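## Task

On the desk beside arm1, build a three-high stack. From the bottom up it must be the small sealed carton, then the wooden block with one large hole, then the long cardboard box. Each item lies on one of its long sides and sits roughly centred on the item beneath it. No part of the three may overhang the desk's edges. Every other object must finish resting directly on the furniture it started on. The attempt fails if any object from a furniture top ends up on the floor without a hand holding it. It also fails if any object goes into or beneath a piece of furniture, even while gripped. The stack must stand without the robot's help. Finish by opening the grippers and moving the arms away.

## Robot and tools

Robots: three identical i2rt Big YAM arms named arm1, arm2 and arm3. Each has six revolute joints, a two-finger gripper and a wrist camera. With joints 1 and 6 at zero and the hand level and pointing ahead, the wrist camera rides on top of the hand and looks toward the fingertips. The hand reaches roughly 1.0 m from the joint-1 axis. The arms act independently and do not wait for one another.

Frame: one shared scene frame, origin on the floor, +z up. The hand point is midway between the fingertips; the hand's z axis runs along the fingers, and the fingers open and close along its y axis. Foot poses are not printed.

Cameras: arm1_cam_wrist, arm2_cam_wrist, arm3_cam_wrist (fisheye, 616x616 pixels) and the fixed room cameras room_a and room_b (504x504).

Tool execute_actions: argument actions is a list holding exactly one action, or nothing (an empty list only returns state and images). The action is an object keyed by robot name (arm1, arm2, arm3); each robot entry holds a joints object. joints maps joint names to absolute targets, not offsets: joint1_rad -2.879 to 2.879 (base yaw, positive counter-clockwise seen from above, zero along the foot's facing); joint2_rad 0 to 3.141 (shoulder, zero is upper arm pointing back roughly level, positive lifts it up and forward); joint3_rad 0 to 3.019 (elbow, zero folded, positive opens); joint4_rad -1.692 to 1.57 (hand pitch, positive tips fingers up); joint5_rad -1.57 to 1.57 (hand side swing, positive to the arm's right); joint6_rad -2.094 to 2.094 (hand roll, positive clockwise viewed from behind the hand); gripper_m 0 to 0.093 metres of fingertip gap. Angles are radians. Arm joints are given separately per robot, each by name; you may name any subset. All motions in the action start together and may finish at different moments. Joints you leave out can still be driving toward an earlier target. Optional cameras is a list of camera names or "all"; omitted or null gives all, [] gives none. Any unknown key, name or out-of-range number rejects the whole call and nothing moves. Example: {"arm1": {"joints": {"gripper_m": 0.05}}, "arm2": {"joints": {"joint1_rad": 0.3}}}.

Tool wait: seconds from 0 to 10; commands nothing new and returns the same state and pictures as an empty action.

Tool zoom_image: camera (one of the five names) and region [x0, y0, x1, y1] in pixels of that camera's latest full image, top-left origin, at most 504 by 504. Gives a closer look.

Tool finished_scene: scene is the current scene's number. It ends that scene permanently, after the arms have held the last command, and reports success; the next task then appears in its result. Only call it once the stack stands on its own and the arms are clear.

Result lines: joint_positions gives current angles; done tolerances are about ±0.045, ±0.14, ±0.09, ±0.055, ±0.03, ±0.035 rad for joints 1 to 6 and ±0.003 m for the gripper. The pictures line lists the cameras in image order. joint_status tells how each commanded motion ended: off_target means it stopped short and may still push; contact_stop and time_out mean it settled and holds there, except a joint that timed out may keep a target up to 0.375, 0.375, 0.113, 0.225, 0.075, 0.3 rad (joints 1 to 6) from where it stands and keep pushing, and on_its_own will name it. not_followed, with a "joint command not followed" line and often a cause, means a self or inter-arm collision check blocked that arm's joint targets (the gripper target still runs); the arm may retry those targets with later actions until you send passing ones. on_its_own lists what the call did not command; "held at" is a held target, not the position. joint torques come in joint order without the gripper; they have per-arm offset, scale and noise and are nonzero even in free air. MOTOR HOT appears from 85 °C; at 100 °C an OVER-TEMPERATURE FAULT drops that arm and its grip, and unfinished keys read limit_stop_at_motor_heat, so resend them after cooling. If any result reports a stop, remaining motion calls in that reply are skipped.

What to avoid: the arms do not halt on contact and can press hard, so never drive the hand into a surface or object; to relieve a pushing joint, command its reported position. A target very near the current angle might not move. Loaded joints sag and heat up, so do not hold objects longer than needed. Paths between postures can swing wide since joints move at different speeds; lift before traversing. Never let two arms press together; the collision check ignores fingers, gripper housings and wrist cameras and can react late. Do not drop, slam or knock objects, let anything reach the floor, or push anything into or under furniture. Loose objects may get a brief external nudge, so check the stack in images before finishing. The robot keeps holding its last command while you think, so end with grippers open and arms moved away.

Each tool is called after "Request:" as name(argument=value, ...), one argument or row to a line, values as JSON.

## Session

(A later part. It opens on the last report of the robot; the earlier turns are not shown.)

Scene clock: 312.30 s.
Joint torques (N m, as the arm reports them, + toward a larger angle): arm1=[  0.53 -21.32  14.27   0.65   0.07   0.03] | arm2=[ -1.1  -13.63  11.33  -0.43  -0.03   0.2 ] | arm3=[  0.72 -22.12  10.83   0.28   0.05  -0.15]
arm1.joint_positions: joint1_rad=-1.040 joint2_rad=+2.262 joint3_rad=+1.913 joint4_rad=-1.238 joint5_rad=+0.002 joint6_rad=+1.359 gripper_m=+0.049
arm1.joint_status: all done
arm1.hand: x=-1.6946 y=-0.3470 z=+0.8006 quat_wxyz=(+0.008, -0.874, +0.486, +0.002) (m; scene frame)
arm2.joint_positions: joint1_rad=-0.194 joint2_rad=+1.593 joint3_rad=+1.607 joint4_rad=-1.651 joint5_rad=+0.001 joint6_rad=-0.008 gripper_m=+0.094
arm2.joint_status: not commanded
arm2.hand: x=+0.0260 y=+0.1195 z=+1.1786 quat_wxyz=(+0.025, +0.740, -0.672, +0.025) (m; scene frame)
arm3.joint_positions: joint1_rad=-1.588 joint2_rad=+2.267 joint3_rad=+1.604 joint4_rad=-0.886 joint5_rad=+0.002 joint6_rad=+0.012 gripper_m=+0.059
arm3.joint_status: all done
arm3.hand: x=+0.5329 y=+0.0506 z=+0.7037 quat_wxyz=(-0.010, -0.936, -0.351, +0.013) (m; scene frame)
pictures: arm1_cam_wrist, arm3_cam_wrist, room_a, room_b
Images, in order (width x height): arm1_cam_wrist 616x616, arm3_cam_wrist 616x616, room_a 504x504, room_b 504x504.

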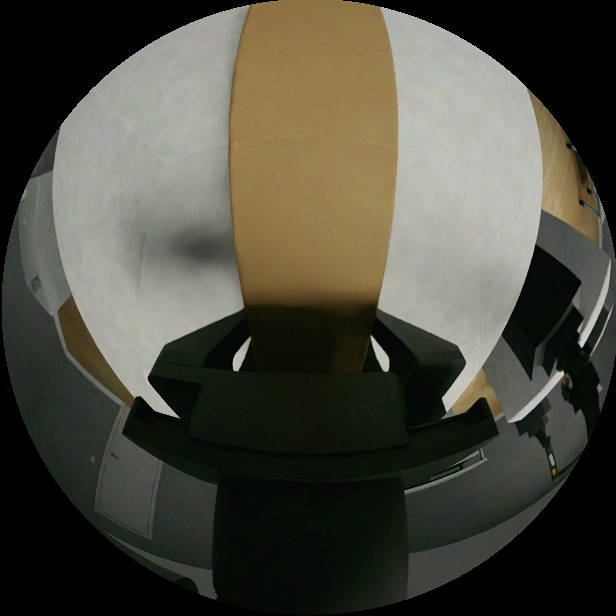

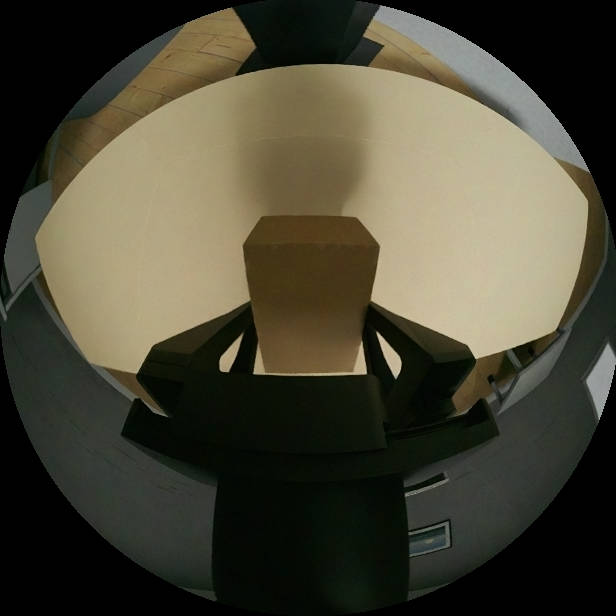

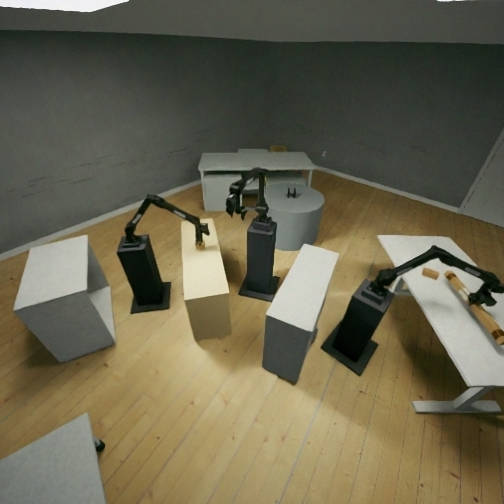

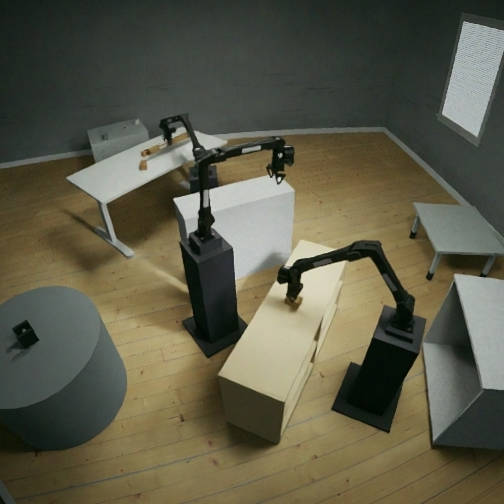

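Request:
execute_actions(
  actions=[
    {"arm1":{"joints":{"joint2_rad":2.325,"joint3_rad":1.86,"joint4_rad":-1.09}},"arm3":{"joints":{"joint2_rad":2.305}}},
  ],
  cameras=["arm1_cam_wrist","arm3_cam_wrist","room_b"],
)

Request:
zoom_image(
  camera="room_b",
  region=[60, 90, 360, 330],
)

Scene clock: 324.70 s.
Joint torques (N m, as the arm reports them, + toward a larger angle): arm1=[  0.52 -19.77  10.36   1.01   0.07   0.03] | arm2=[ -0.81 -13.98  11.48  -0.46  -0.03   0.17] | arm3=[  0.75 -21.8   10.54   0.17   0.04  -0.15]
arm1.joint_positions: joint1_rad=-1.040 joint2_rad=+2.313 joint3_rad=+1.855 joint4_rad=-1.105 joint5_rad=+0.002 joint6_rad=+1.359 gripper_m=+0.049
arm1.joint_status: all done
arm1.hand: x=-1.6966 y=-0.3470 z=+0.7467 quat_wxyz=(-0.001, -0.874, +0.486, +0.009) (m; scene frame)
arm2.joint_positions: joint1_rad=-0.194 joint2_rad=+1.593 joint3_rad=+1.607 joint4_rad=-1.651 joint5_rad=+0.001 joint6_rad=-0.008 gripper_m=+0.094
arm2.joint_status: not commanded
arm2.hand: x=+0.0260 y=+0.1195 z=+1.1786 quat_wxyz=(+0.025, +0.740, -0.672, +0.025) (m; scene frame)
arm3.joint_positions: joint1_rad=-1.588 joint2_rad=+2.295 joint3_rad=+1.604 joint4_rad=-0.886 joint5_rad=+0.002 joint6_rad=+0.012 gripper_m=+0.059
arm3.joint_status: all done
arm3.hand: x=+0.5378 y=+0.0547 z=+0.6873 quat_wxyz=(-0.005, -0.936, -0.351, +0.000) (m; scene frame)
pictures: arm1_cam_wrist, arm3_cam_wrist, room_b
Images, in order (width x height): arm1_cam_wrist 616x616, arm3_cam_wrist 616x616, room_b 504x504.

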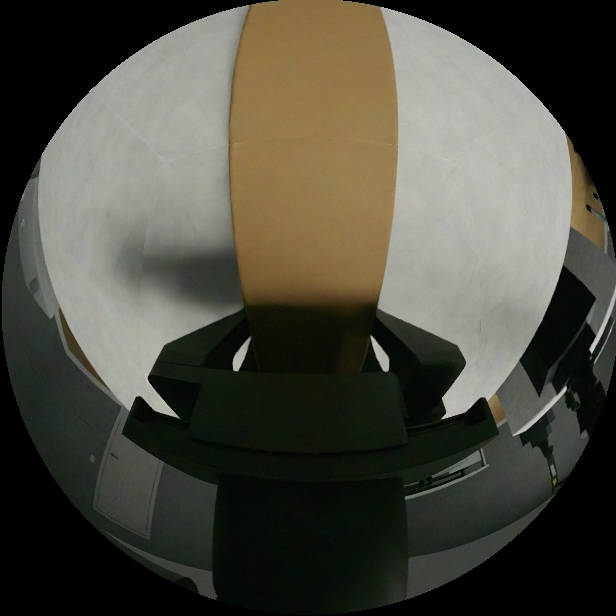

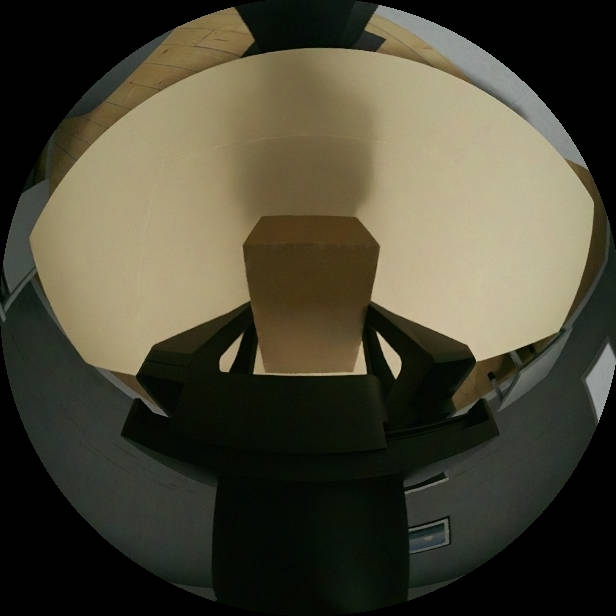

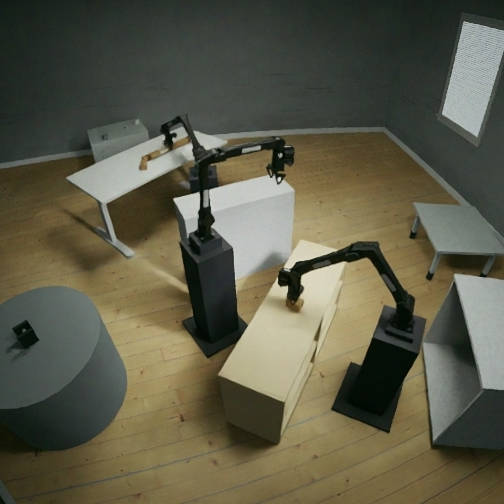

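Region (60, 90, 360, 330) of room_b's 504x504 image, scaled by 1.680, with more detail than that image has; it fills the top 403 rows of this view, and the rest is white.

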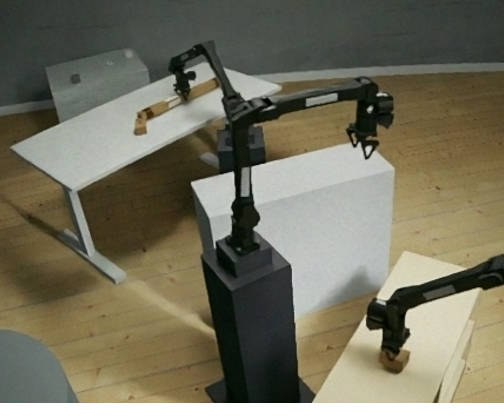

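Request:
execute_actions(
  actions=[
    {"arm1":{"joints":{"joint2_rad":2.355}},"arm3":{"joints":{"joint2_rad":2.33}}},
  ],
  cameras=[],
)

Scene clock: 338.27 s.
Joint torques (N m, as the arm reports them, + toward a larger angle): arm1=[  0.53 -18.71  10.23   0.97   0.07   0.03] | arm2=[ -0.53 -13.65  11.47  -0.52   0.01   0.18] | arm3=[  0.74 -21.61  10.45   0.16   0.05  -0.15]
arm1.joint_positions: joint1_rad=-1.040 joint2_rad=+2.328 joint3_rad=+1.855 joint4_rad=-1.105 joint5_rad=+0.002 joint6_rad=+1.359 gripper_m=+0.049
arm1.joint_status: all done
arm1.hand: x=-1.6941 y=-0.3460 z=+0.7370 quat_wxyz=(+0.005, -0.874, +0.486, +0.005) (m; scene frame)
arm2.joint_positions: joint1_rad=-0.194 joint2_rad=+1.593 joint3_rad=+1.607 joint4_rad=-1.651 joint5_rad=+0.001 joint6_rad=-0.008 gripper_m=+0.094
arm2.joint_status: not commanded
arm2.hand: x=+0.0260 y=+0.1195 z=+1.1786 quat_wxyz=(+0.025, +0.740, -0.672, +0.025) (m; scene frame)
arm3.joint_positions: joint1_rad=-1.588 joint2_rad=+2.318 joint3_rad=+1.604 joint4_rad=-0.885 joint5_rad=+0.002 joint6_rad=+0.012 gripper_m=+0.059
arm3.joint_status: all done
arm3.hand: x=+0.5423 y=+0.0585 z=+0.6732 quat_wxyz=(-0.001, -0.936, -0.351, -0.010) (m; scene frame)
pictures: none
No camera images: the call's "cameras" was empty. Leave "cameras" out to get every camera's image.

Request:
execute_actions(
  actions=[
    {"arm1":{"joints":{"joint2_rad":2.375}},"arm3":{"joints":{"joint2_rad":2.355,"joint4_rad":-0.85}}},
  ],
  cameras=["arm3_cam_wrist","room_b"],
)

Scene clock: 343.27 s.
Joint torques (N m, as the arm reports them, + toward a larger angle): arm1=[  0.49 -17.51  10.18   0.92   0.25   0.02] | arm2=[ -1.1  -13.6   11.42  -0.54  -0.01   0.14] | arm3=[  0.75 -20.8   10.34   0.15   0.05  -0.15]
arm1.joint_positions: joint1_rad=-1.040 joint2_rad=+2.336 joint3_rad=+1.855 joint4_rad=-1.104 joint5_rad=-0.003 joint6_rad=+1.360 gripper_m=+0.049
arm1.joint_status: all done
arm1.hand: x=-1.6927 y=-0.3463 z=+0.7321 quat_wxyz=(+0.006, -0.874, +0.487, +0.001) (m; scene frame)
arm2.joint_positions: joint1_rad=-0.194 joint2_rad=+1.593 joint3_rad=+1.607 joint4_rad=-1.651 joint5_rad=+0.001 joint6_rad=-0.008 gripper_m=+0.094
arm2.joint_status: not commanded
arm2.hand: x=+0.0260 y=+0.1195 z=+1.1786 quat_wxyz=(+0.025, +0.740, -0.672, +0.025) (m; scene frame)
arm3.joint_positions: joint1_rad=-1.588 joint2_rad=+2.334 joint3_rad=+1.604 joint4_rad=-0.859 joint5_rad=+0.002 joint6_rad=+0.012 gripper_m=+0.059
arm3.joint_status: all done
arm3.hand: x=+0.5404 y=+0.0567 z=+0.6641 quat_wxyz=(-0.003, -0.936, -0.351, -0.005) (m; scene frame)
pictures: arm3_cam_wrist, room_b
Images, in order (width x height): arm3_cam_wrist 616x616, room_b 504x504.

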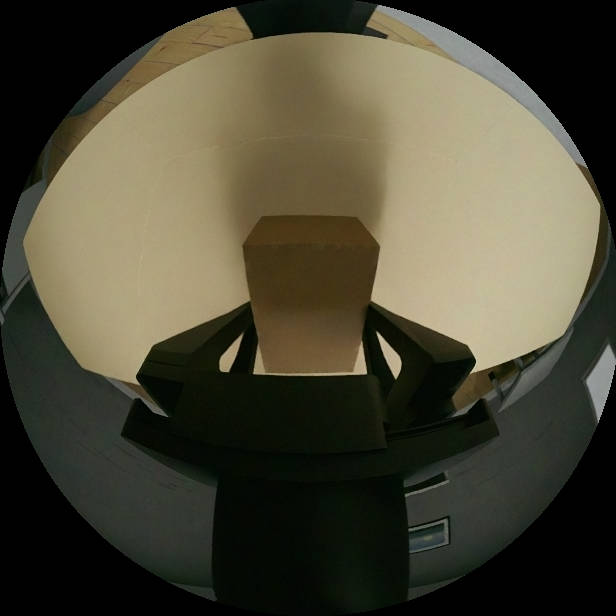

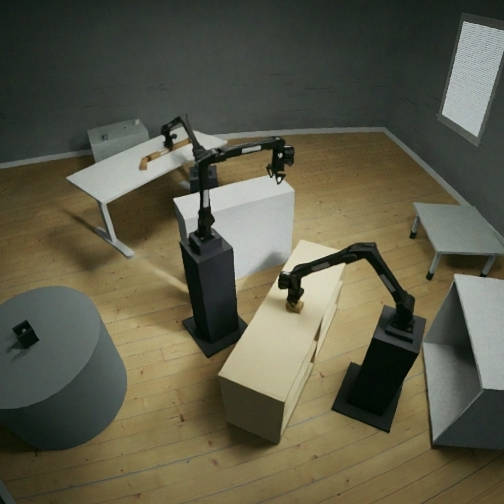

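Request:
execute_actions(
  actions=[
    {"arm1":{"joints":{"gripper_m":0.093,"joint2_rad":2.34}},"arm3":{"joints":{"joint2_rad":2.375}}},
  ],
  cameras=[],
)

Scene clock: 347.60 s.
Joint torques (N m, as the arm reports them, + toward a larger angle): arm1=[  0.51 -20.12  10.24   0.92   0.25   0.02] | arm2=[ -0.77 -13.55  11.4   -0.56   0.01   0.15] | arm3=[  0.72 -19.36  10.32   0.12   0.04  -0.15]
arm1.joint_positions: joint1_rad=-1.040 joint2_rad=+2.336 joint3_rad=+1.855 joint4_rad=-1.104 joint5_rad=-0.003 joint6_rad=+1.360 gripper_m=+0.093
arm1.joint_status: all done
arm1.hand: x=-1.6928 y=-0.3463 z=+0.7321 quat_wxyz=(+0.006, -0.874, +0.487, +0.001) (m; scene frame)
arm2.joint_positions: joint1_rad=-0.194 joint2_rad=+1.593 joint3_rad=+1.607 joint4_rad=-1.651 joint5_rad=+0.001 joint6_rad=-0.008 gripper_m=+0.094
arm2.joint_status: not commanded
arm2.hand: x=+0.0260 y=+0.1195 z=+1.1786 quat_wxyz=(+0.025, +0.740, -0.672, +0.025) (m; scene frame)
arm3.joint_positions: joint1_rad=-1.588 joint2_rad=+2.334 joint3_rad=+1.604 joint4_rad=-0.859 joint5_rad=+0.002 joint6_rad=+0.012 gripper_m=+0.059
arm3.joint_status: all done
arm3.hand: x=+0.5404 y=+0.0567 z=+0.6641 quat_wxyz=(-0.003, -0.936, -0.351, -0.005) (m; scene frame)
pictures: none
No camera images: the call's "cameras" was empty. Leave "cameras" out to get every camera's image.

Request:
execute_actions(
  actions=[
    {"arm1":{"joints":{"joint2_rad":2.23,"joint4_rad":-1.17}},"arm3":{"joints":{"gripper_m":0.093,"joint2_rad":2.335}}},
  ],
  cameras=[],
)

Request:
execute_actions(
  actions=[
    {"arm1":{"joints":{"joint2_rad":1.75,"joint3_rad":1.55,"joint4_rad":-1.36}},"arm3":{"joints":{"joint2_rad":1.7,"joint3_rad":1.5,"joint4_rad":-1.3}}},
  ],
  cameras=["room_a"],
)

Scene clock: 358.00 s.
Joint torques (N m, as the arm reports them, + toward a larger angle): arm1=[  0.52 -18.41  10.93  -0.15   0.24   0.02] | arm2=[ -0.7  -13.69  11.35  -0.5   -0.01   0.22] | arm3=[  0.77 -22.46  10.35   0.13   0.04  -0.15]
arm1.joint_positions: joint1_rad=-1.040 joint2_rad=+2.212 joint3_rad=+1.853 joint4_rad=-1.156 joint5_rad=-0.003 joint6_rad=+1.360 gripper_m=+0.093
arm1.joint_status: all done
arm1.hand: x=-1.6976 y=-0.3489 z=+0.8116 quat_wxyz=(-0.021, -0.873, +0.486, +0.024) (m; scene frame)
arm2.joint_positions: joint1_rad=-0.194 joint2_rad=+1.593 joint3_rad=+1.607 joint4_rad=-1.651 joint5_rad=+0.001 joint6_rad=-0.008 gripper_m=+0.094
arm2.joint_status: not commanded
arm2.hand: x=+0.0260 y=+0.1195 z=+1.1786 quat_wxyz=(+0.025, +0.740, -0.672, +0.025) (m; scene frame)
arm3.joint_positions: joint1_rad=-1.588 joint2_rad=+2.334 joint3_rad=+1.604 joint4_rad=-0.859 joint5_rad=+0.002 joint6_rad=+0.012 gripper_m=+0.093
arm3.joint_status: all done
arm3.hand: x=+0.5404 y=+0.0567 z=+0.6641 quat_wxyz=(-0.003, -0.936, -0.351, -0.005) (m; scene frame)
pictures: none
No camera images: the call's "cameras" was empty. Leave "cameras" out to get every camera's image.

Scene clock: 359.63 s.
Joint torques (N m, as the arm reports them, + toward a larger angle): arm1=[  0.62 -12.39  10.65  -0.07   0.23   0.02] | arm2=[ -0.3  -13.72  11.48  -0.35   0.     0.17] | arm3=[  0.65 -16.73  11.67  -0.34   0.04  -0.15]
arm1.joint_positions: joint1_rad=-1.040 joint2_rad=+1.731 joint3_rad=+1.552 joint4_rad=-1.348 joint5_rad=-0.003 joint6_rad=+1.360 gripper_m=+0.093
arm1.joint_status: all done
arm1.hand: x=-1.5657 y=-0.3038 z=+0.9768 quat_wxyz=(-0.016, -0.873, +0.486, +0.020) (m; scene frame)
arm2.joint_positions: joint1_rad=-0.194 joint2_rad=+1.593 joint3_rad=+1.607 joint4_rad=-1.651 joint5_rad=+0.001 joint6_rad=-0.008 gripper_m=+0.094
arm2.joint_status: not commanded
arm2.hand: x=+0.0260 y=+0.1195 z=+1.1786 quat_wxyz=(+0.025, +0.740, -0.672, +0.025) (m; scene frame)
arm3.joint_positions: joint1_rad=-1.588 joint2_rad=+1.696 joint3_rad=+1.487 joint4_rad=-1.292 joint5_rad=+0.002 joint6_rad=+0.012 gripper_m=+0.093
arm3.joint_status: all done
arm3.hand: x=+0.6043 y=+0.1184 z=+0.9799 quat_wxyz=(-0.019, -0.936, -0.351, +0.036) (m; scene frame)
pictures: room_a
Images, in order (width x height): room_a 504x504.

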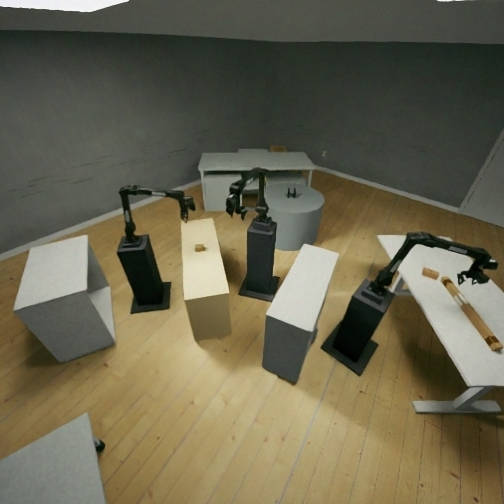

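Request:
execute_actions(
  actions=[
    {"arm1":{"joints":{"joint1_rad":-0.42,"joint2_rad":2.09,"joint3_rad":1.81,"joint4_rad":-1.25,"joint6_rad":-1.09}},"arm2":{"joints":{"joint1_rad":-1.148}},"arm3":{"joints":{"joint1_rad":0.0,"joint2_rad":1.2}}},
  ],
  cameras=["arm1_cam_wrist"],
)

Request:
execute_actions(
  actions=[
    {"arm2":{"joints":{"joint2_rad":2.33,"joint3_rad":1.62,"joint4_rad":-0.815}}},
  ],
  cameras=["arm2_cam_wrist","room_a"],
)

Scene clock: 378.27 s.
Joint torques (N m, as the arm reports them, + toward a larger angle): arm1=[  0.48 -19.37  13.54   0.5   -0.02  -0.08] | arm2=[  0.18 -13.35  11.46  -0.56  -0.01   0.21] | arm3=[  0.16 -10.28  12.4    0.38   0.14  -0.14]
arm1.joint_positions: joint1_rad=-0.429 joint2_rad=+2.100 joint3_rad=+1.773 joint4_rad=-1.254 joint5_rad=-0.001 joint6_rad=-1.081 gripper_m=+0.093
arm1.joint_status: all done
arm1.hand: x=-1.4274 y=-0.6367 z=+0.8472 quat_wxyz=(+0.006, -0.526, -0.851, -0.006) (m; scene frame)
arm2.joint_positions: joint1_rad=-1.154 joint2_rad=+1.593 joint3_rad=+1.607 joint4_rad=-1.651 joint5_rad=+0.001 joint6_rad=-0.008 gripper_m=+0.094
arm2.joint_status: all done
arm2.hand: x=+0.4216 y=-0.0440 z=+1.1786 quat_wxyz=(+0.033, +0.347, -0.937, +0.014) (m; scene frame)
arm3.joint_positions: joint1_rad=-0.003 joint2_rad=+1.206 joint3_rad=+1.487 joint4_rad=-1.292 joint5_rad=+0.000 joint6_rad=+0.011 gripper_m=+0.093
arm3.joint_status: all done
arm3.hand: x=+1.3014 y=+0.1432 z=+1.2120 quat_wxyz=(-0.257, -0.389, -0.877, +0.116) (m; scene frame)
pictures: arm1_cam_wrist
Images, in order (width x height): arm1_cam_wrist 616x616.

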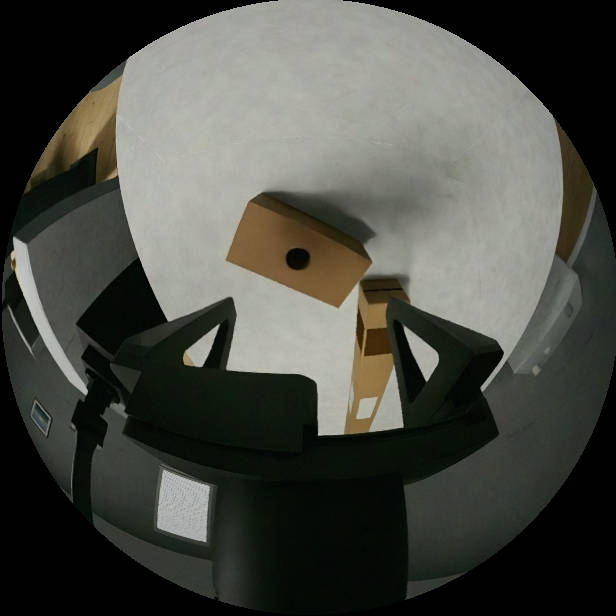

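Scene clock: 379.83 s.
Joint torques (N m, as the arm reports them, + toward a larger angle): arm1=[  0.53 -19.41  13.55   0.5   -0.02  -0.1 ] | arm2=[  0.03 -20.02   6.02   0.86  -0.03   0.17] | arm3=[  0.18 -10.24  12.41   0.38   0.14  -0.14]
arm1.joint_positions: joint1_rad=-0.429 joint2_rad=+2.100 joint3_rad=+1.773 joint4_rad=-1.254 joint5_rad=-0.001 joint6_rad=-1.081 gripper_m=+0.093
arm1.joint_status: not commanded
arm1.hand: x=-1.4274 y=-0.6367 z=+0.8472 quat_wxyz=(+0.006, -0.526, -0.851, -0.006) (m; scene frame)
arm2.joint_positions: joint1_rad=-1.154 joint2_rad=+2.360 joint3_rad=+1.607 joint4_rad=-0.830 joint5_rad=+0.001 joint6_rad=-0.008 gripper_m=+0.094
arm2.joint_status: all done
arm2.hand: x=+0.5356 y=+0.0507 z=+0.7522 quat_wxyz=(+0.007, +0.347, -0.938, +0.004) (m; scene frame)
arm3.joint_positions: joint1_rad=-0.003 joint2_rad=+1.206 joint3_rad=+1.487 joint4_rad=-1.292 joint5_rad=+0.000 joint6_rad=+0.011 gripper_m=+0.093
arm3.joint_status: not commanded
arm3.hand: x=+1.3014 y=+0.1432 z=+1.2120 quat_wxyz=(-0.257, -0.389, -0.877, +0.116) (m; scene frame)
pictures: arm2_cam_wrist, room_a
Images, in order (width x height): arm2_cam_wrist 616x616, room_a 504x504.

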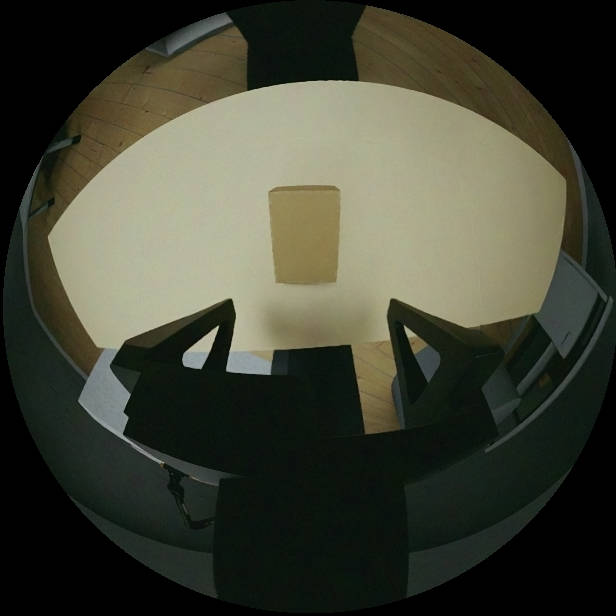

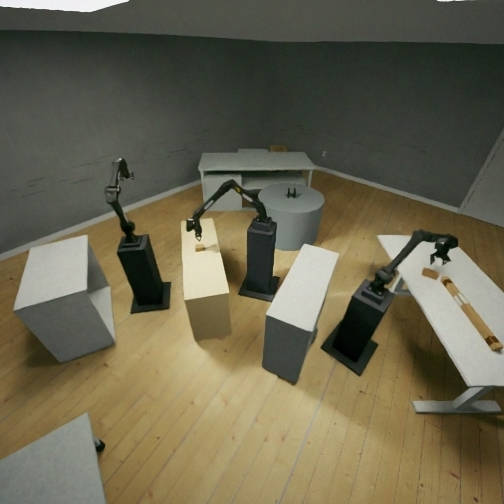

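Request:
execute_actions(
  actions=[
    {"arm1":{"joints":{"joint1_rad":0.3,"joint2_rad":1.75,"joint3_rad":1.52,"joint4_rad":-1.33,"joint6_rad":0.09}},"arm2":{"joints":{"joint2_rad":2.535,"joint3_rad":1.71,"joint4_rad":-0.70}}},
  ],
  cameras=["arm2_cam_wrist"],
)

Scene clock: 415.40 s.
Joint torques (N m, as the arm reports them, + toward a larger angle): arm1=[ -0.59 -12.7   10.57  -0.12   0.14   0.03] | arm2=[  0.34 -20.76   6.19   0.67   0.01   0.18] | arm3=[  0.2  -10.28  12.41   0.38   0.14  -0.14]
arm1.joint_positions: joint1_rad=+0.306 joint2_rad=+1.733 joint3_rad=+1.522 joint4_rad=-1.316 joint5_rad=-0.003 joint6_rad=+0.081 gripper_m=+0.093
arm1.joint_status: all done
arm1.hand: x=-0.9981 y=-0.6539 z=+0.9560 quat_wxyz=(-0.011, -0.693, -0.720, +0.014) (m; scene frame)
arm2.joint_positions: joint1_rad=-1.154 joint2_rad=+2.561 joint3_rad=+1.688 joint4_rad=-0.709 joint5_rad=+0.001 joint6_rad=-0.008 gripper_m=+0.094
arm2.joint_status: all done
arm2.hand: x=+0.5385 y=+0.0528 z=+0.6531 quat_wxyz=(+0.007, +0.347, -0.938, +0.004) (m; scene frame)
arm3.joint_positions: joint1_rad=-0.003 joint2_rad=+1.206 joint3_rad=+1.487 joint4_rad=-1.292 joint5_rad=+0.000 joint6_rad=+0.011 gripper_m=+0.093
arm3.joint_status: not commanded
arm3.hand: x=+1.3014 y=+0.1432 z=+1.2120 quat_wxyz=(-0.257, -0.389, -0.877, +0.116) (m; scene frame)
pictures: arm2_cam_wrist
Images, in order (width x height): arm2_cam_wrist 616x616.

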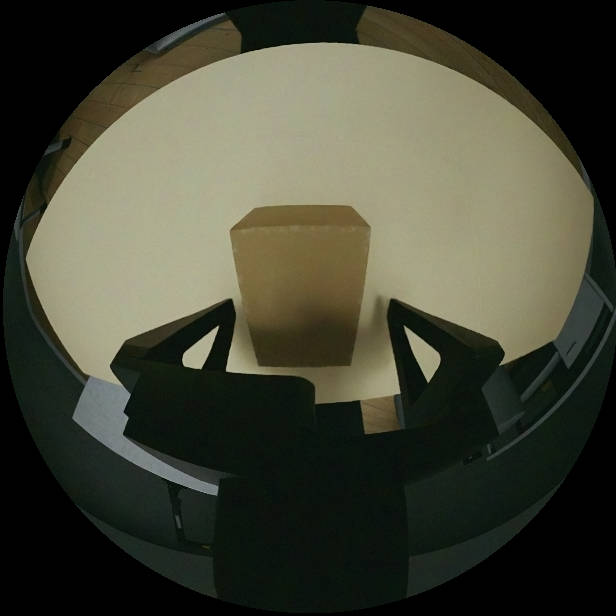

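Request:
execute_actions(
  actions=[
    {"arm2":{"joints":{"gripper_m":0.04}}},
  ],
  cameras=[],
)

Request:
execute_actions(
  actions=[
    {"arm2":{"joints":{"joint2_rad":2.05,"joint3_rad":1.6,"joint4_rad":-1.1}}},
  ],
  cameras=[],
)

Request:
execute_actions(
  actions=[
    {"arm2":{"joints":{"joint1_rad":1.04}}},
  ],
  cameras=["arm2_cam_wrist","room_a"],
)

Scene clock: 423.00 s.
Joint torques (N m, as the arm reports them, + toward a larger angle): arm1=[ -0.61 -12.85  10.55  -0.12   0.14   0.05] | arm2=[ -0.02 -20.36   6.19   0.65   0.02   0.17] | arm3=[  0.16 -10.28  12.41   0.39   0.14  -0.14]
arm1.joint_positions: joint1_rad=+0.306 joint2_rad=+1.733 joint3_rad=+1.522 joint4_rad=-1.316 joint5_rad=-0.003 joint6_rad=+0.081 gripper_m=+0.093
arm1.joint_status: not commanded
arm1.hand: x=-0.9981 y=-0.6539 z=+0.9560 quat_wxyz=(-0.011, -0.693, -0.720, +0.014) (m; scene frame)
arm2.joint_positions: joint1_rad=-1.153 joint2_rad=+2.561 joint3_rad=+1.688 joint4_rad=-0.709 joint5_rad=+0.000 joint6_rad=-0.007 gripper_m=+0.059
arm2.joint_status: gripper_m off_target (ended at +0.059, target +0.040)
arm2.hand: x=+0.5383 y=+0.0531 z=+0.6531 quat_wxyz=(+0.007, +0.347, -0.938, +0.004) (m; scene frame)
arm3.joint_positions: joint1_rad=-0.003 joint2_rad=+1.206 joint3_rad=+1.487 joint4_rad=-1.292 joint5_rad=+0.000 joint6_rad=+0.011 gripper_m=+0.093
arm3.joint_status: not commanded
arm3.hand: x=+1.3014 y=+0.1432 z=+1.2120 quat_wxyz=(-0.257, -0.389, -0.877, +0.116) (m; scene frame)
pictures: none
No camera images: the call's "cameras" was empty. Leave "cameras" out to get every camera's image.

Scene clock: 424.60 s.
Joint torques (N m, as the arm reports them, + toward a larger angle): arm1=[ -0.61 -12.83  10.55  -0.12   0.14   0.04] | arm2=[  0.37 -18.09   7.53  -0.42   0.04   0.17] | arm3=[  0.18 -10.26  12.41   0.38   0.15  -0.14]
arm1.joint_positions: joint1_rad=+0.306 joint2_rad=+1.733 joint3_rad=+1.522 joint4_rad=-1.316 joint5_rad=-0.003 joint6_rad=+0.081 gripper_m=+0.093
arm1.joint_status: not commanded
arm1.hand: x=-0.9981 y=-0.6539 z=+0.9560 quat_wxyz=(-0.011, -0.693, -0.720, +0.014) (m; scene frame)
arm2.joint_positions: joint1_rad=-1.153 joint2_rad=+2.063 joint3_rad=+1.584 joint4_rad=-1.088 joint5_rad=+0.000 joint6_rad=-0.007 gripper_m=+0.059
arm2.joint_status: all done
arm2.hand: x=+0.5254 y=+0.0432 z=+0.9207 quat_wxyz=(+0.000, +0.347, -0.938, +0.001) (m; scene frame)
arm3.joint_positions: joint1_rad=-0.003 joint2_rad=+1.206 joint3_rad=+1.487 joint4_rad=-1.292 joint5_rad=+0.000 joint6_rad=+0.011 gripper_m=+0.093
arm3.joint_status: not commanded
arm3.hand: x=+1.3014 y=+0.1432 z=+1.2120 quat_wxyz=(-0.257, -0.389, -0.877, +0.116) (m; scene frame)
pictures: none
No camera images: the call's "cameras" was empty. Leave "cameras" out to get every camera's image.

Scene clock: 426.97 s.
Joint torques (N m, as the arm reports them, + toward a larger angle): arm1=[ -0.62 -12.81  10.55  -0.12   0.14   0.04] | arm2=[ -0.36 -17.84   7.65  -0.42   0.02   0.15] | arm3=[  0.18 -10.26  12.41   0.38   0.15  -0.14]
arm1.joint_positions: joint1_rad=+0.306 joint2_rad=+1.733 joint3_rad=+1.522 joint4_rad=-1.316 joint5_rad=-0.003 joint6_rad=+0.081 gripper_m=+0.093
arm1.joint_status: not commanded
arm1.hand: x=-0.9981 y=-0.6539 z=+0.9560 quat_wxyz=(-0.011, -0.693, -0.720, +0.014) (m; scene frame)
arm2.joint_positions: joint1_rad=+1.044 joint2_rad=+2.063 joint3_rad=+1.584 joint4_rad=-1.088 joint5_rad=+0.000 joint6_rad=-0.007 gripper_m=+0.059
arm2.joint_status: all done
arm2.hand: x=-0.5169 y=-0.1988 z=+0.9242 quat_wxyz=(+0.002, +0.993, -0.118, -0.003) (m; scene frame)
arm3.joint_positions: joint1_rad=-0.003 joint2_rad=+1.206 joint3_rad=+1.487 joint4_rad=-1.292 joint5_rad=+0.000 joint6_rad=+0.011 gripper_m=+0.093
arm3.joint_status: not commanded
arm3.hand: x=+1.3014 y=+0.1432 z=+1.2120 quat_wxyz=(-0.257, -0.389, -0.877, +0.116) (m; scene frame)
pictures: arm2_cam_wrist, room_a
Images, in order (width x height): arm2_cam_wrist 616x616, room_a 504x504.

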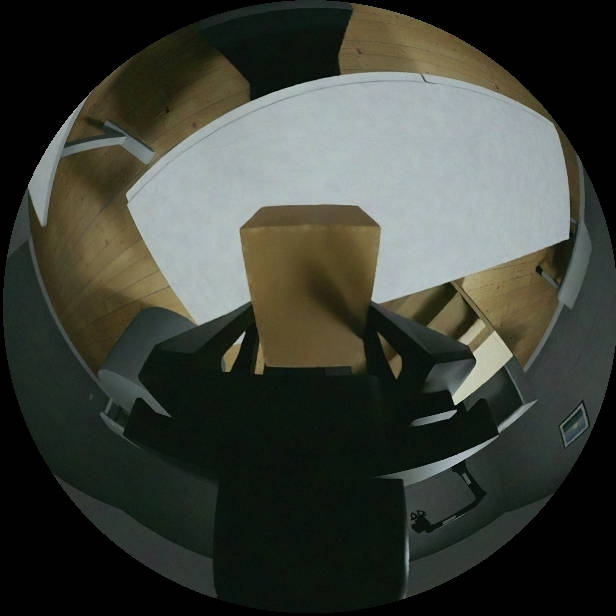

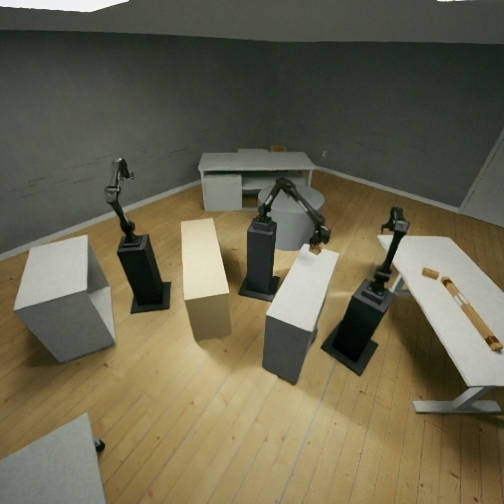

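Request:
execute_actions(
  actions=[
    {"arm2":{"joints":{"joint2_rad":2.315,"joint3_rad":1.70,"joint4_rad":-0.895}}},
  ],
  cameras=[],
)

Request:
execute_actions(
  actions=[
    {"arm2":{"joints":{"joint2_rad":2.36}}},
  ],
  cameras=["arm2_cam_wrist"],
)

Scene clock: 443.53 s.
Joint torques (N m, as the arm reports them, + toward a larger angle): arm1=[ -0.59 -12.82  10.56  -0.12   0.14   0.04] | arm2=[ -0.55 -18.42   7.81   0.84  -0.01   0.15] | arm3=[  0.2  -10.29  12.4    0.38   0.15  -0.14]
arm1.joint_positions: joint1_rad=+0.306 joint2_rad=+1.733 joint3_rad=+1.522 joint4_rad=-1.316 joint5_rad=-0.003 joint6_rad=+0.081 gripper_m=+0.093
arm1.joint_status: not commanded
arm1.hand: x=-0.9981 y=-0.6539 z=+0.9560 quat_wxyz=(-0.011, -0.693, -0.720, +0.014) (m; scene frame)
arm2.joint_positions: joint1_rad=+1.044 joint2_rad=+2.312 joint3_rad=+1.673 joint4_rad=-0.907 joint5_rad=+0.000 joint6_rad=-0.007 gripper_m=+0.059
arm2.joint_status: all done
arm2.hand: x=-0.5553 y=-0.1899 z=+0.8038 quat_wxyz=(+0.001, +0.993, -0.118, -0.013) (m; scene frame)
arm3.joint_positions: joint1_rad=-0.003 joint2_rad=+1.206 joint3_rad=+1.487 joint4_rad=-1.292 joint5_rad=+0.000 joint6_rad=+0.011 gripper_m=+0.093
arm3.joint_status: not commanded
arm3.hand: x=+1.3014 y=+0.1432 z=+1.2120 quat_wxyz=(-0.257, -0.389, -0.877, +0.116) (m; scene frame)
pictures: none
No camera images: the call's "cameras" was empty. Leave "cameras" out to get every camera's image.

Scene clock: 444.07 s.
Joint torques (N m, as the arm reports them, + toward a larger angle): arm1=[ -0.64 -12.85  10.55  -0.12   0.14   0.05] | arm2=[ -0.24 -15.96   7.75   0.76   0.03   0.2 ] | arm3=[  0.18 -10.26  12.41   0.39   0.14  -0.14]
arm1.joint_positions: joint1_rad=+0.306 joint2_rad=+1.733 joint3_rad=+1.522 joint4_rad=-1.316 joint5_rad=-0.003 joint6_rad=+0.081 gripper_m=+0.093
arm1.joint_status: not commanded
arm1.hand: x=-0.9981 y=-0.6539 z=+0.9560 quat_wxyz=(-0.011, -0.693, -0.720, +0.014) (m; scene frame)
arm2.joint_positions: joint1_rad=+1.044 joint2_rad=+2.314 joint3_rad=+1.673 joint4_rad=-0.907 joint5_rad=+0.000 joint6_rad=-0.007 gripper_m=+0.059
arm2.joint_status: all done
arm2.hand: x=-0.5549 y=-0.1900 z=+0.8027 quat_wxyz=(+0.001, +0.993, -0.118, -0.012) (m; scene frame)
arm3.joint_positions: joint1_rad=-0.003 joint2_rad=+1.206 joint3_rad=+1.487 joint4_rad=-1.292 joint5_rad=+0.000 joint6_rad=+0.011 gripper_m=+0.093
arm3.joint_status: not commanded
arm3.hand: x=+1.3014 y=+0.1432 z=+1.2120 quat_wxyz=(-0.257, -0.389, -0.877, +0.116) (m; scene frame)
pictures: arm2_cam_wrist
Images, in order (width x height): arm2_cam_wrist 616x616.

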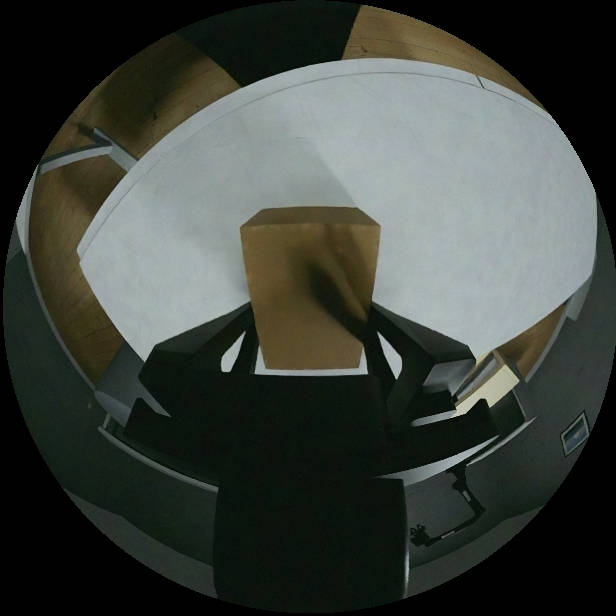

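Request:
execute_actions(
  actions=[],
  cameras=["room_b"],
)

Request:
zoom_image(
  camera="room_b",
  region=[150, 130, 300, 250],
)

Scene clock: 449.50 s.
Joint torques (N m, as the arm reports them, + toward a larger angle): arm1=[ -0.65 -12.83  10.55  -0.12   0.14   0.04] | arm2=[ -0.44 -15.76   7.88   0.86   0.     0.15] | arm3=[  0.17 -10.26  12.41   0.38   0.14  -0.14]
arm1.joint_positions: joint1_rad=+0.306 joint2_rad=+1.733 joint3_rad=+1.522 joint4_rad=-1.316 joint5_rad=-0.003 joint6_rad=+0.081 gripper_m=+0.093
arm1.joint_status: not commanded
arm1.hand: x=-0.9981 y=-0.6539 z=+0.9560 quat_wxyz=(-0.011, -0.693, -0.720, +0.014) (m; scene frame)
arm2.joint_positions: joint1_rad=+1.044 joint2_rad=+2.314 joint3_rad=+1.673 joint4_rad=-0.907 joint5_rad=+0.000 joint6_rad=-0.007 gripper_m=+0.059
arm2.joint_status: all done
arm2.hand: x=-0.5549 y=-0.1900 z=+0.8027 quat_wxyz=(+0.001, +0.993, -0.118, -0.012) (m; scene frame)
arm3.joint_positions: joint1_rad=-0.003 joint2_rad=+1.206 joint3_rad=+1.487 joint4_rad=-1.292 joint5_rad=+0.000 joint6_rad=+0.011 gripper_m=+0.093
arm3.joint_status: not commanded
arm3.hand: x=+1.3014 y=+0.1432 z=+1.2120 quat_wxyz=(-0.257, -0.389, -0.877, +0.116) (m; scene frame)
pictures: room_b
Images, in order (width x height): room_b 504x504.

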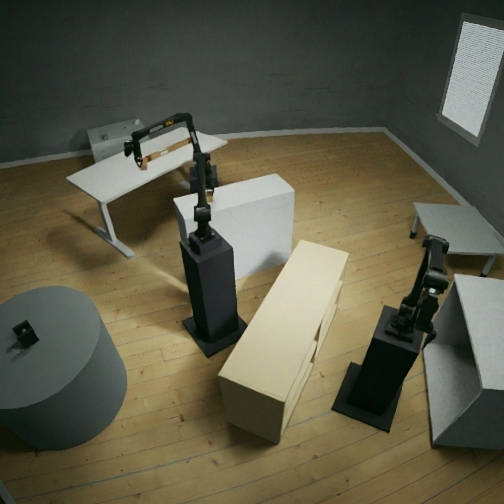

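Region (150, 130, 300, 250) of room_b's 504x504 image, scaled by 3.360, with more detail than that image has; it fills the top 403 rows of this view, and the rest is white.

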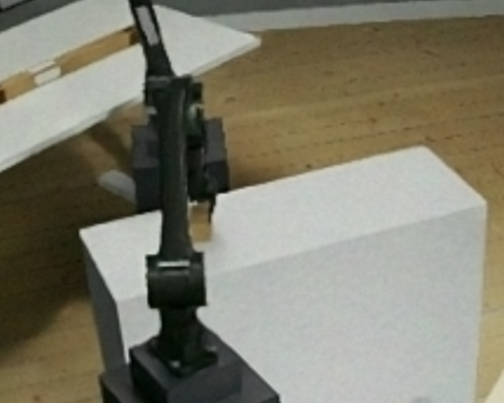

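Request:
execute_actions(
  actions=[
    {"arm2":{"joints":{"joint2_rad":2.39}}},
  ],
  cameras=["room_a"],
)

Request:
zoom_image(
  camera="room_a",
  region=[270, 200, 370, 290],
)

Scene clock: 458.43 s.
Joint torques (N m, as the arm reports them, + toward a larger angle): arm1=[ -0.6  -12.81  10.54  -0.12   0.14   0.05] | arm2=[ -0.55 -14.28   7.68   0.85   0.     0.17] | arm3=[  0.17 -10.24  12.41   0.38   0.14  -0.14]
arm1.joint_positions: joint1_rad=+0.306 joint2_rad=+1.733 joint3_rad=+1.522 joint4_rad=-1.316 joint5_rad=-0.003 joint6_rad=+0.081 gripper_m=+0.093
arm1.joint_status: not commanded
arm1.hand: x=-0.9981 y=-0.6539 z=+0.9560 quat_wxyz=(-0.011, -0.693, -0.720, +0.014) (m; scene frame)
arm2.joint_positions: joint1_rad=+1.044 joint2_rad=+2.316 joint3_rad=+1.673 joint4_rad=-0.907 joint5_rad=+0.000 joint6_rad=-0.007 gripper_m=+0.059
arm2.joint_status: all done
arm2.hand: x=-0.5545 y=-0.1901 z=+0.8017 quat_wxyz=(+0.001, +0.993, -0.118, -0.011) (m; scene frame)
arm3.joint_positions: joint1_rad=-0.003 joint2_rad=+1.206 joint3_rad=+1.487 joint4_rad=-1.292 joint5_rad=+0.000 joint6_rad=+0.011 gripper_m=+0.093
arm3.joint_status: not commanded
arm3.hand: x=+1.3014 y=+0.1432 z=+1.2120 quat_wxyz=(-0.257, -0.389, -0.877, +0.116) (m; scene frame)
pictures: room_a
Images, in order (width x height): room_a 504x504.

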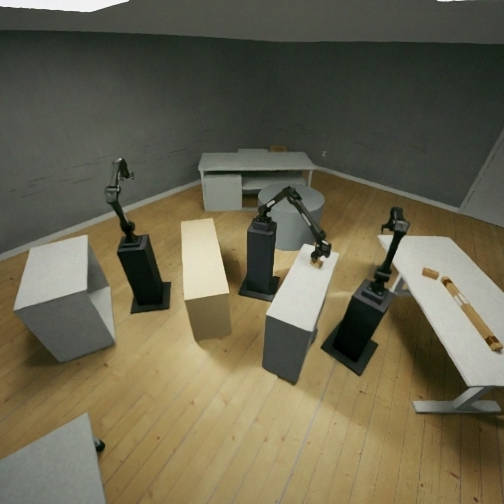

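Region (270, 200, 370, 290) of room_a's 504x504 image, scaled by 5.040, with more detail than that image has; it fills the top 454 rows of this view, and the rest is white.

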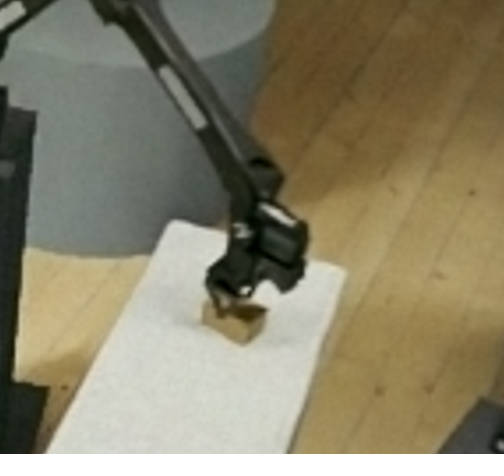

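Request:
execute_actions(
  actions=[
    {"arm2":{"joints":{"joint2_rad":2.31,"gripper_m":0.093}}},
  ],
  cameras=[],
)

Request:
execute_actions(
  actions=[
    {"arm2":{"joints":{"joint2_rad":1.7,"joint3_rad":1.4,"joint4_rad":-1.2}}},
  ],
  cameras=[],
)

Request:
execute_actions(
  actions=[
    {"arm2":{"joints":{"joint1_rad":-0.8,"joint2_rad":1.2}},"arm1":{"joints":{"joint1_rad":1.60,"joint2_rad":1.80,"joint3_rad":1.45,"joint4_rad":-1.21}}},
  ],
  cameras=["arm1_cam_wrist","room_a"],
)

Scene clock: 466.23 s.
Joint torques (N m, as the arm reports them, + toward a larger angle): arm1=[ -0.59 -12.79  10.55  -0.11   0.14   0.04] | arm2=[ -0.55 -19.44   7.76   0.81   0.01   0.14] | arm3=[  0.17 -10.28  12.4    0.38   0.14  -0.14]
arm1.joint_positions: joint1_rad=+0.306 joint2_rad=+1.733 joint3_rad=+1.522 joint4_rad=-1.316 joint5_rad=-0.003 joint6_rad=+0.081 gripper_m=+0.093
arm1.joint_status: not commanded
arm1.hand: x=-0.9981 y=-0.6539 z=+0.9560 quat_wxyz=(-0.011, -0.693, -0.720, +0.014) (m; scene frame)
arm2.joint_positions: joint1_rad=+1.044 joint2_rad=+2.321 joint3_rad=+1.673 joint4_rad=-0.906 joint5_rad=+0.000 joint6_rad=-0.007 gripper_m=+0.093
arm2.joint_status: all done
arm2.hand: x=-0.5535 y=-0.1904 z=+0.7984 quat_wxyz=(+0.002, +0.993, -0.118, -0.009) (m; scene frame)
arm3.joint_positions: joint1_rad=-0.003 joint2_rad=+1.206 joint3_rad=+1.487 joint4_rad=-1.292 joint5_rad=+0.000 joint6_rad=+0.011 gripper_m=+0.093
arm3.joint_status: not commanded
arm3.hand: x=+1.3014 y=+0.1432 z=+1.2120 quat_wxyz=(-0.257, -0.389, -0.877, +0.116) (m; scene frame)
pictures: none
No camera images: the call's "cameras" was empty. Leave "cameras" out to get every camera's image.

Scene clock: 467.77 s.
Joint torques (N m, as the arm reports them, + toward a larger angle): arm1=[ -0.63 -12.83  10.53  -0.11   0.14   0.05] | arm2=[ -0.4  -12.89   6.79  -0.06   0.01   0.17] | arm3=[  0.2  -10.26  12.41   0.38   0.14  -0.14]
arm1.joint_positions: joint1_rad=+0.306 joint2_rad=+1.733 joint3_rad=+1.522 joint4_rad=-1.316 joint5_rad=-0.003 joint6_rad=+0.081 gripper_m=+0.093
arm1.joint_status: not commanded
arm1.hand: x=-0.9981 y=-0.6539 z=+0.9560 quat_wxyz=(-0.011, -0.693, -0.720, +0.014) (m; scene frame)
arm2.joint_positions: joint1_rad=+1.044 joint2_rad=+1.697 joint3_rad=+1.403 joint4_rad=-1.187 joint5_rad=+0.000 joint6_rad=-0.007 gripper_m=+0.093
arm2.joint_status: all done
arm2.hand: x=-0.4427 y=-0.2165 z=+1.0557 quat_wxyz=(-0.003, +0.992, -0.118, -0.045) (m; scene frame)
arm3.joint_positions: joint1_rad=-0.003 joint2_rad=+1.206 joint3_rad=+1.487 joint4_rad=-1.292 joint5_rad=+0.000 joint6_rad=+0.011 gripper_m=+0.093
arm3.joint_status: not commanded
arm3.hand: x=+1.3014 y=+0.1432 z=+1.2120 quat_wxyz=(-0.257, -0.389, -0.877, +0.116) (m; scene frame)
pictures: none
No camera images: the call's "cameras" was empty. Leave "cameras" out to get every camera's image.

Scene clock: 469.67 s.
Joint torques (N m, as the arm reports them, + toward a larger angle): arm1=[ -0.55 -14.39  10.29   0.62   0.08   0.02] | arm2=[ 0.08 -8.71  8.22  0.71  0.    0.21] | arm3=[  0.18 -10.25  12.41   0.38   0.14  -0.14]
arm1.joint_positions: joint1_rad=+1.607 joint2_rad=+1.797 joint3_rad=+1.450 joint4_rad=-1.215 joint5_rad=-0.001 joint6_rad=+0.083 gripper_m=+0.093
arm1.joint_status: all done
arm1.hand: x=-0.5336 y=-0.2035 z=+0.8957 quat_wxyz=(+0.001, -0.117, -0.993, -0.004) (m; scene frame)
arm2.joint_positions: joint1_rad=-0.801 joint2_rad=+1.214 joint3_rad=+1.396 joint4_rad=-1.187 joint5_rad=+0.000 joint6_rad=-0.007 gripper_m=+0.093
arm2.joint_status: all done
arm2.hand: x=+0.2954 y=+0.0580 z=+1.2809 quat_wxyz=(-0.239, +0.486, -0.829, -0.138) (m; scene frame)
arm3.joint_positions: joint1_rad=-0.003 joint2_rad=+1.206 joint3_rad=+1.487 joint4_rad=-1.292 joint5_rad=+0.000 joint6_rad=+0.011 gripper_m=+0.093
arm3.joint_status: not commanded
arm3.hand: x=+1.3014 y=+0.1432 z=+1.2120 quat_wxyz=(-0.257, -0.389, -0.877, +0.116) (m; scene frame)
pictures: arm1_cam_wrist, room_a
Images, in order (width x height): arm1_cam_wrist 616x616, room_a 504x504.

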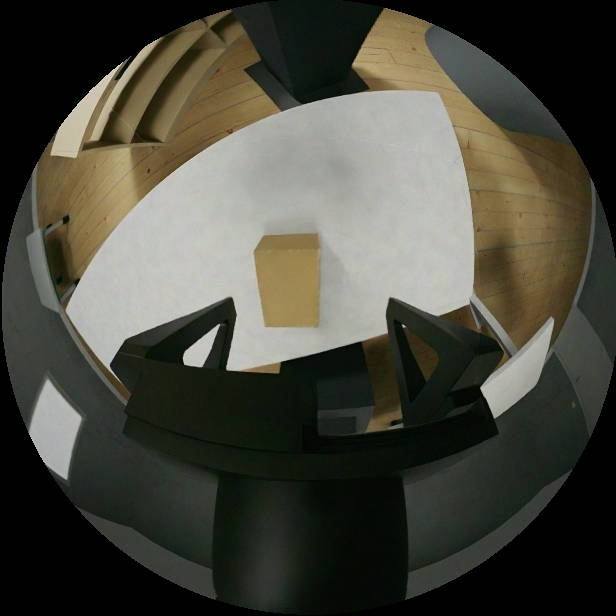

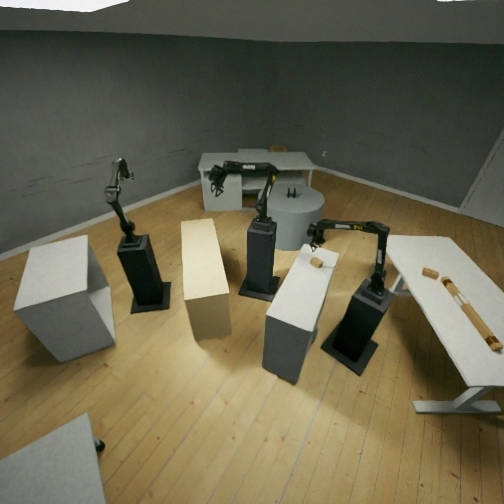

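Request:
execute_actions(
  actions=[
    {"arm1":{"joints":{"joint1_rad":1.662,"joint2_rad":1.865,"joint3_rad":1.22,"joint4_rad":-0.92,"joint6_rad":0.14}}},
  ],
  cameras=["arm1_cam_wrist"],
)

Scene clock: 484.07 s.
Joint torques (N m, as the arm reports them, + toward a larger angle): arm1=[ -0.03 -13.82   9.72   1.01   0.09   0.04] | arm2=[ 0.03 -9.7   8.22  0.73 -0.02  0.16] | arm3=[  0.16 -10.25  12.41   0.39   0.14  -0.14]
arm1.joint_positions: joint1_rad=+1.665 joint2_rad=+1.863 joint3_rad=+1.209 joint4_rad=-0.935 joint5_rad=-0.001 joint6_rad=+0.131 gripper_m=+0.093
arm1.joint_status: all done
arm1.hand: x=-0.5708 y=-0.1682 z=+0.7830 quat_wxyz=(+0.015, -0.112, -0.994, -0.004) (m; scene frame)
arm2.joint_positions: joint1_rad=-0.801 joint2_rad=+1.214 joint3_rad=+1.396 joint4_rad=-1.187 joint5_rad=+0.000 joint6_rad=-0.007 gripper_m=+0.093
arm2.joint_status: not commanded
arm2.hand: x=+0.2954 y=+0.0580 z=+1.2809 quat_wxyz=(-0.239, +0.486, -0.829, -0.138) (m; scene frame)
arm3.joint_positions: joint1_rad=-0.003 joint2_rad=+1.206 joint3_rad=+1.487 joint4_rad=-1.292 joint5_rad=+0.000 joint6_rad=+0.011 gripper_m=+0.093
arm3.joint_status: not commanded
arm3.hand: x=+1.3014 y=+0.1432 z=+1.2120 quat_wxyz=(-0.257, -0.389, -0.877, +0.116) (m; scene frame)
pictures: arm1_cam_wrist
Images, in order (width x height): arm1_cam_wrist 616x616.

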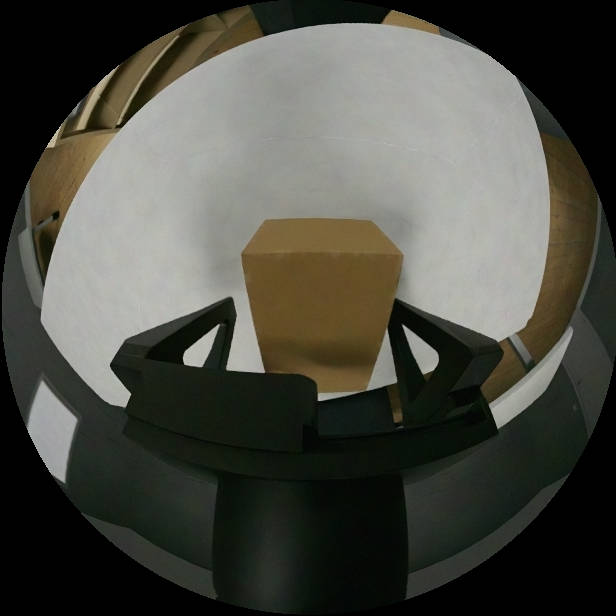

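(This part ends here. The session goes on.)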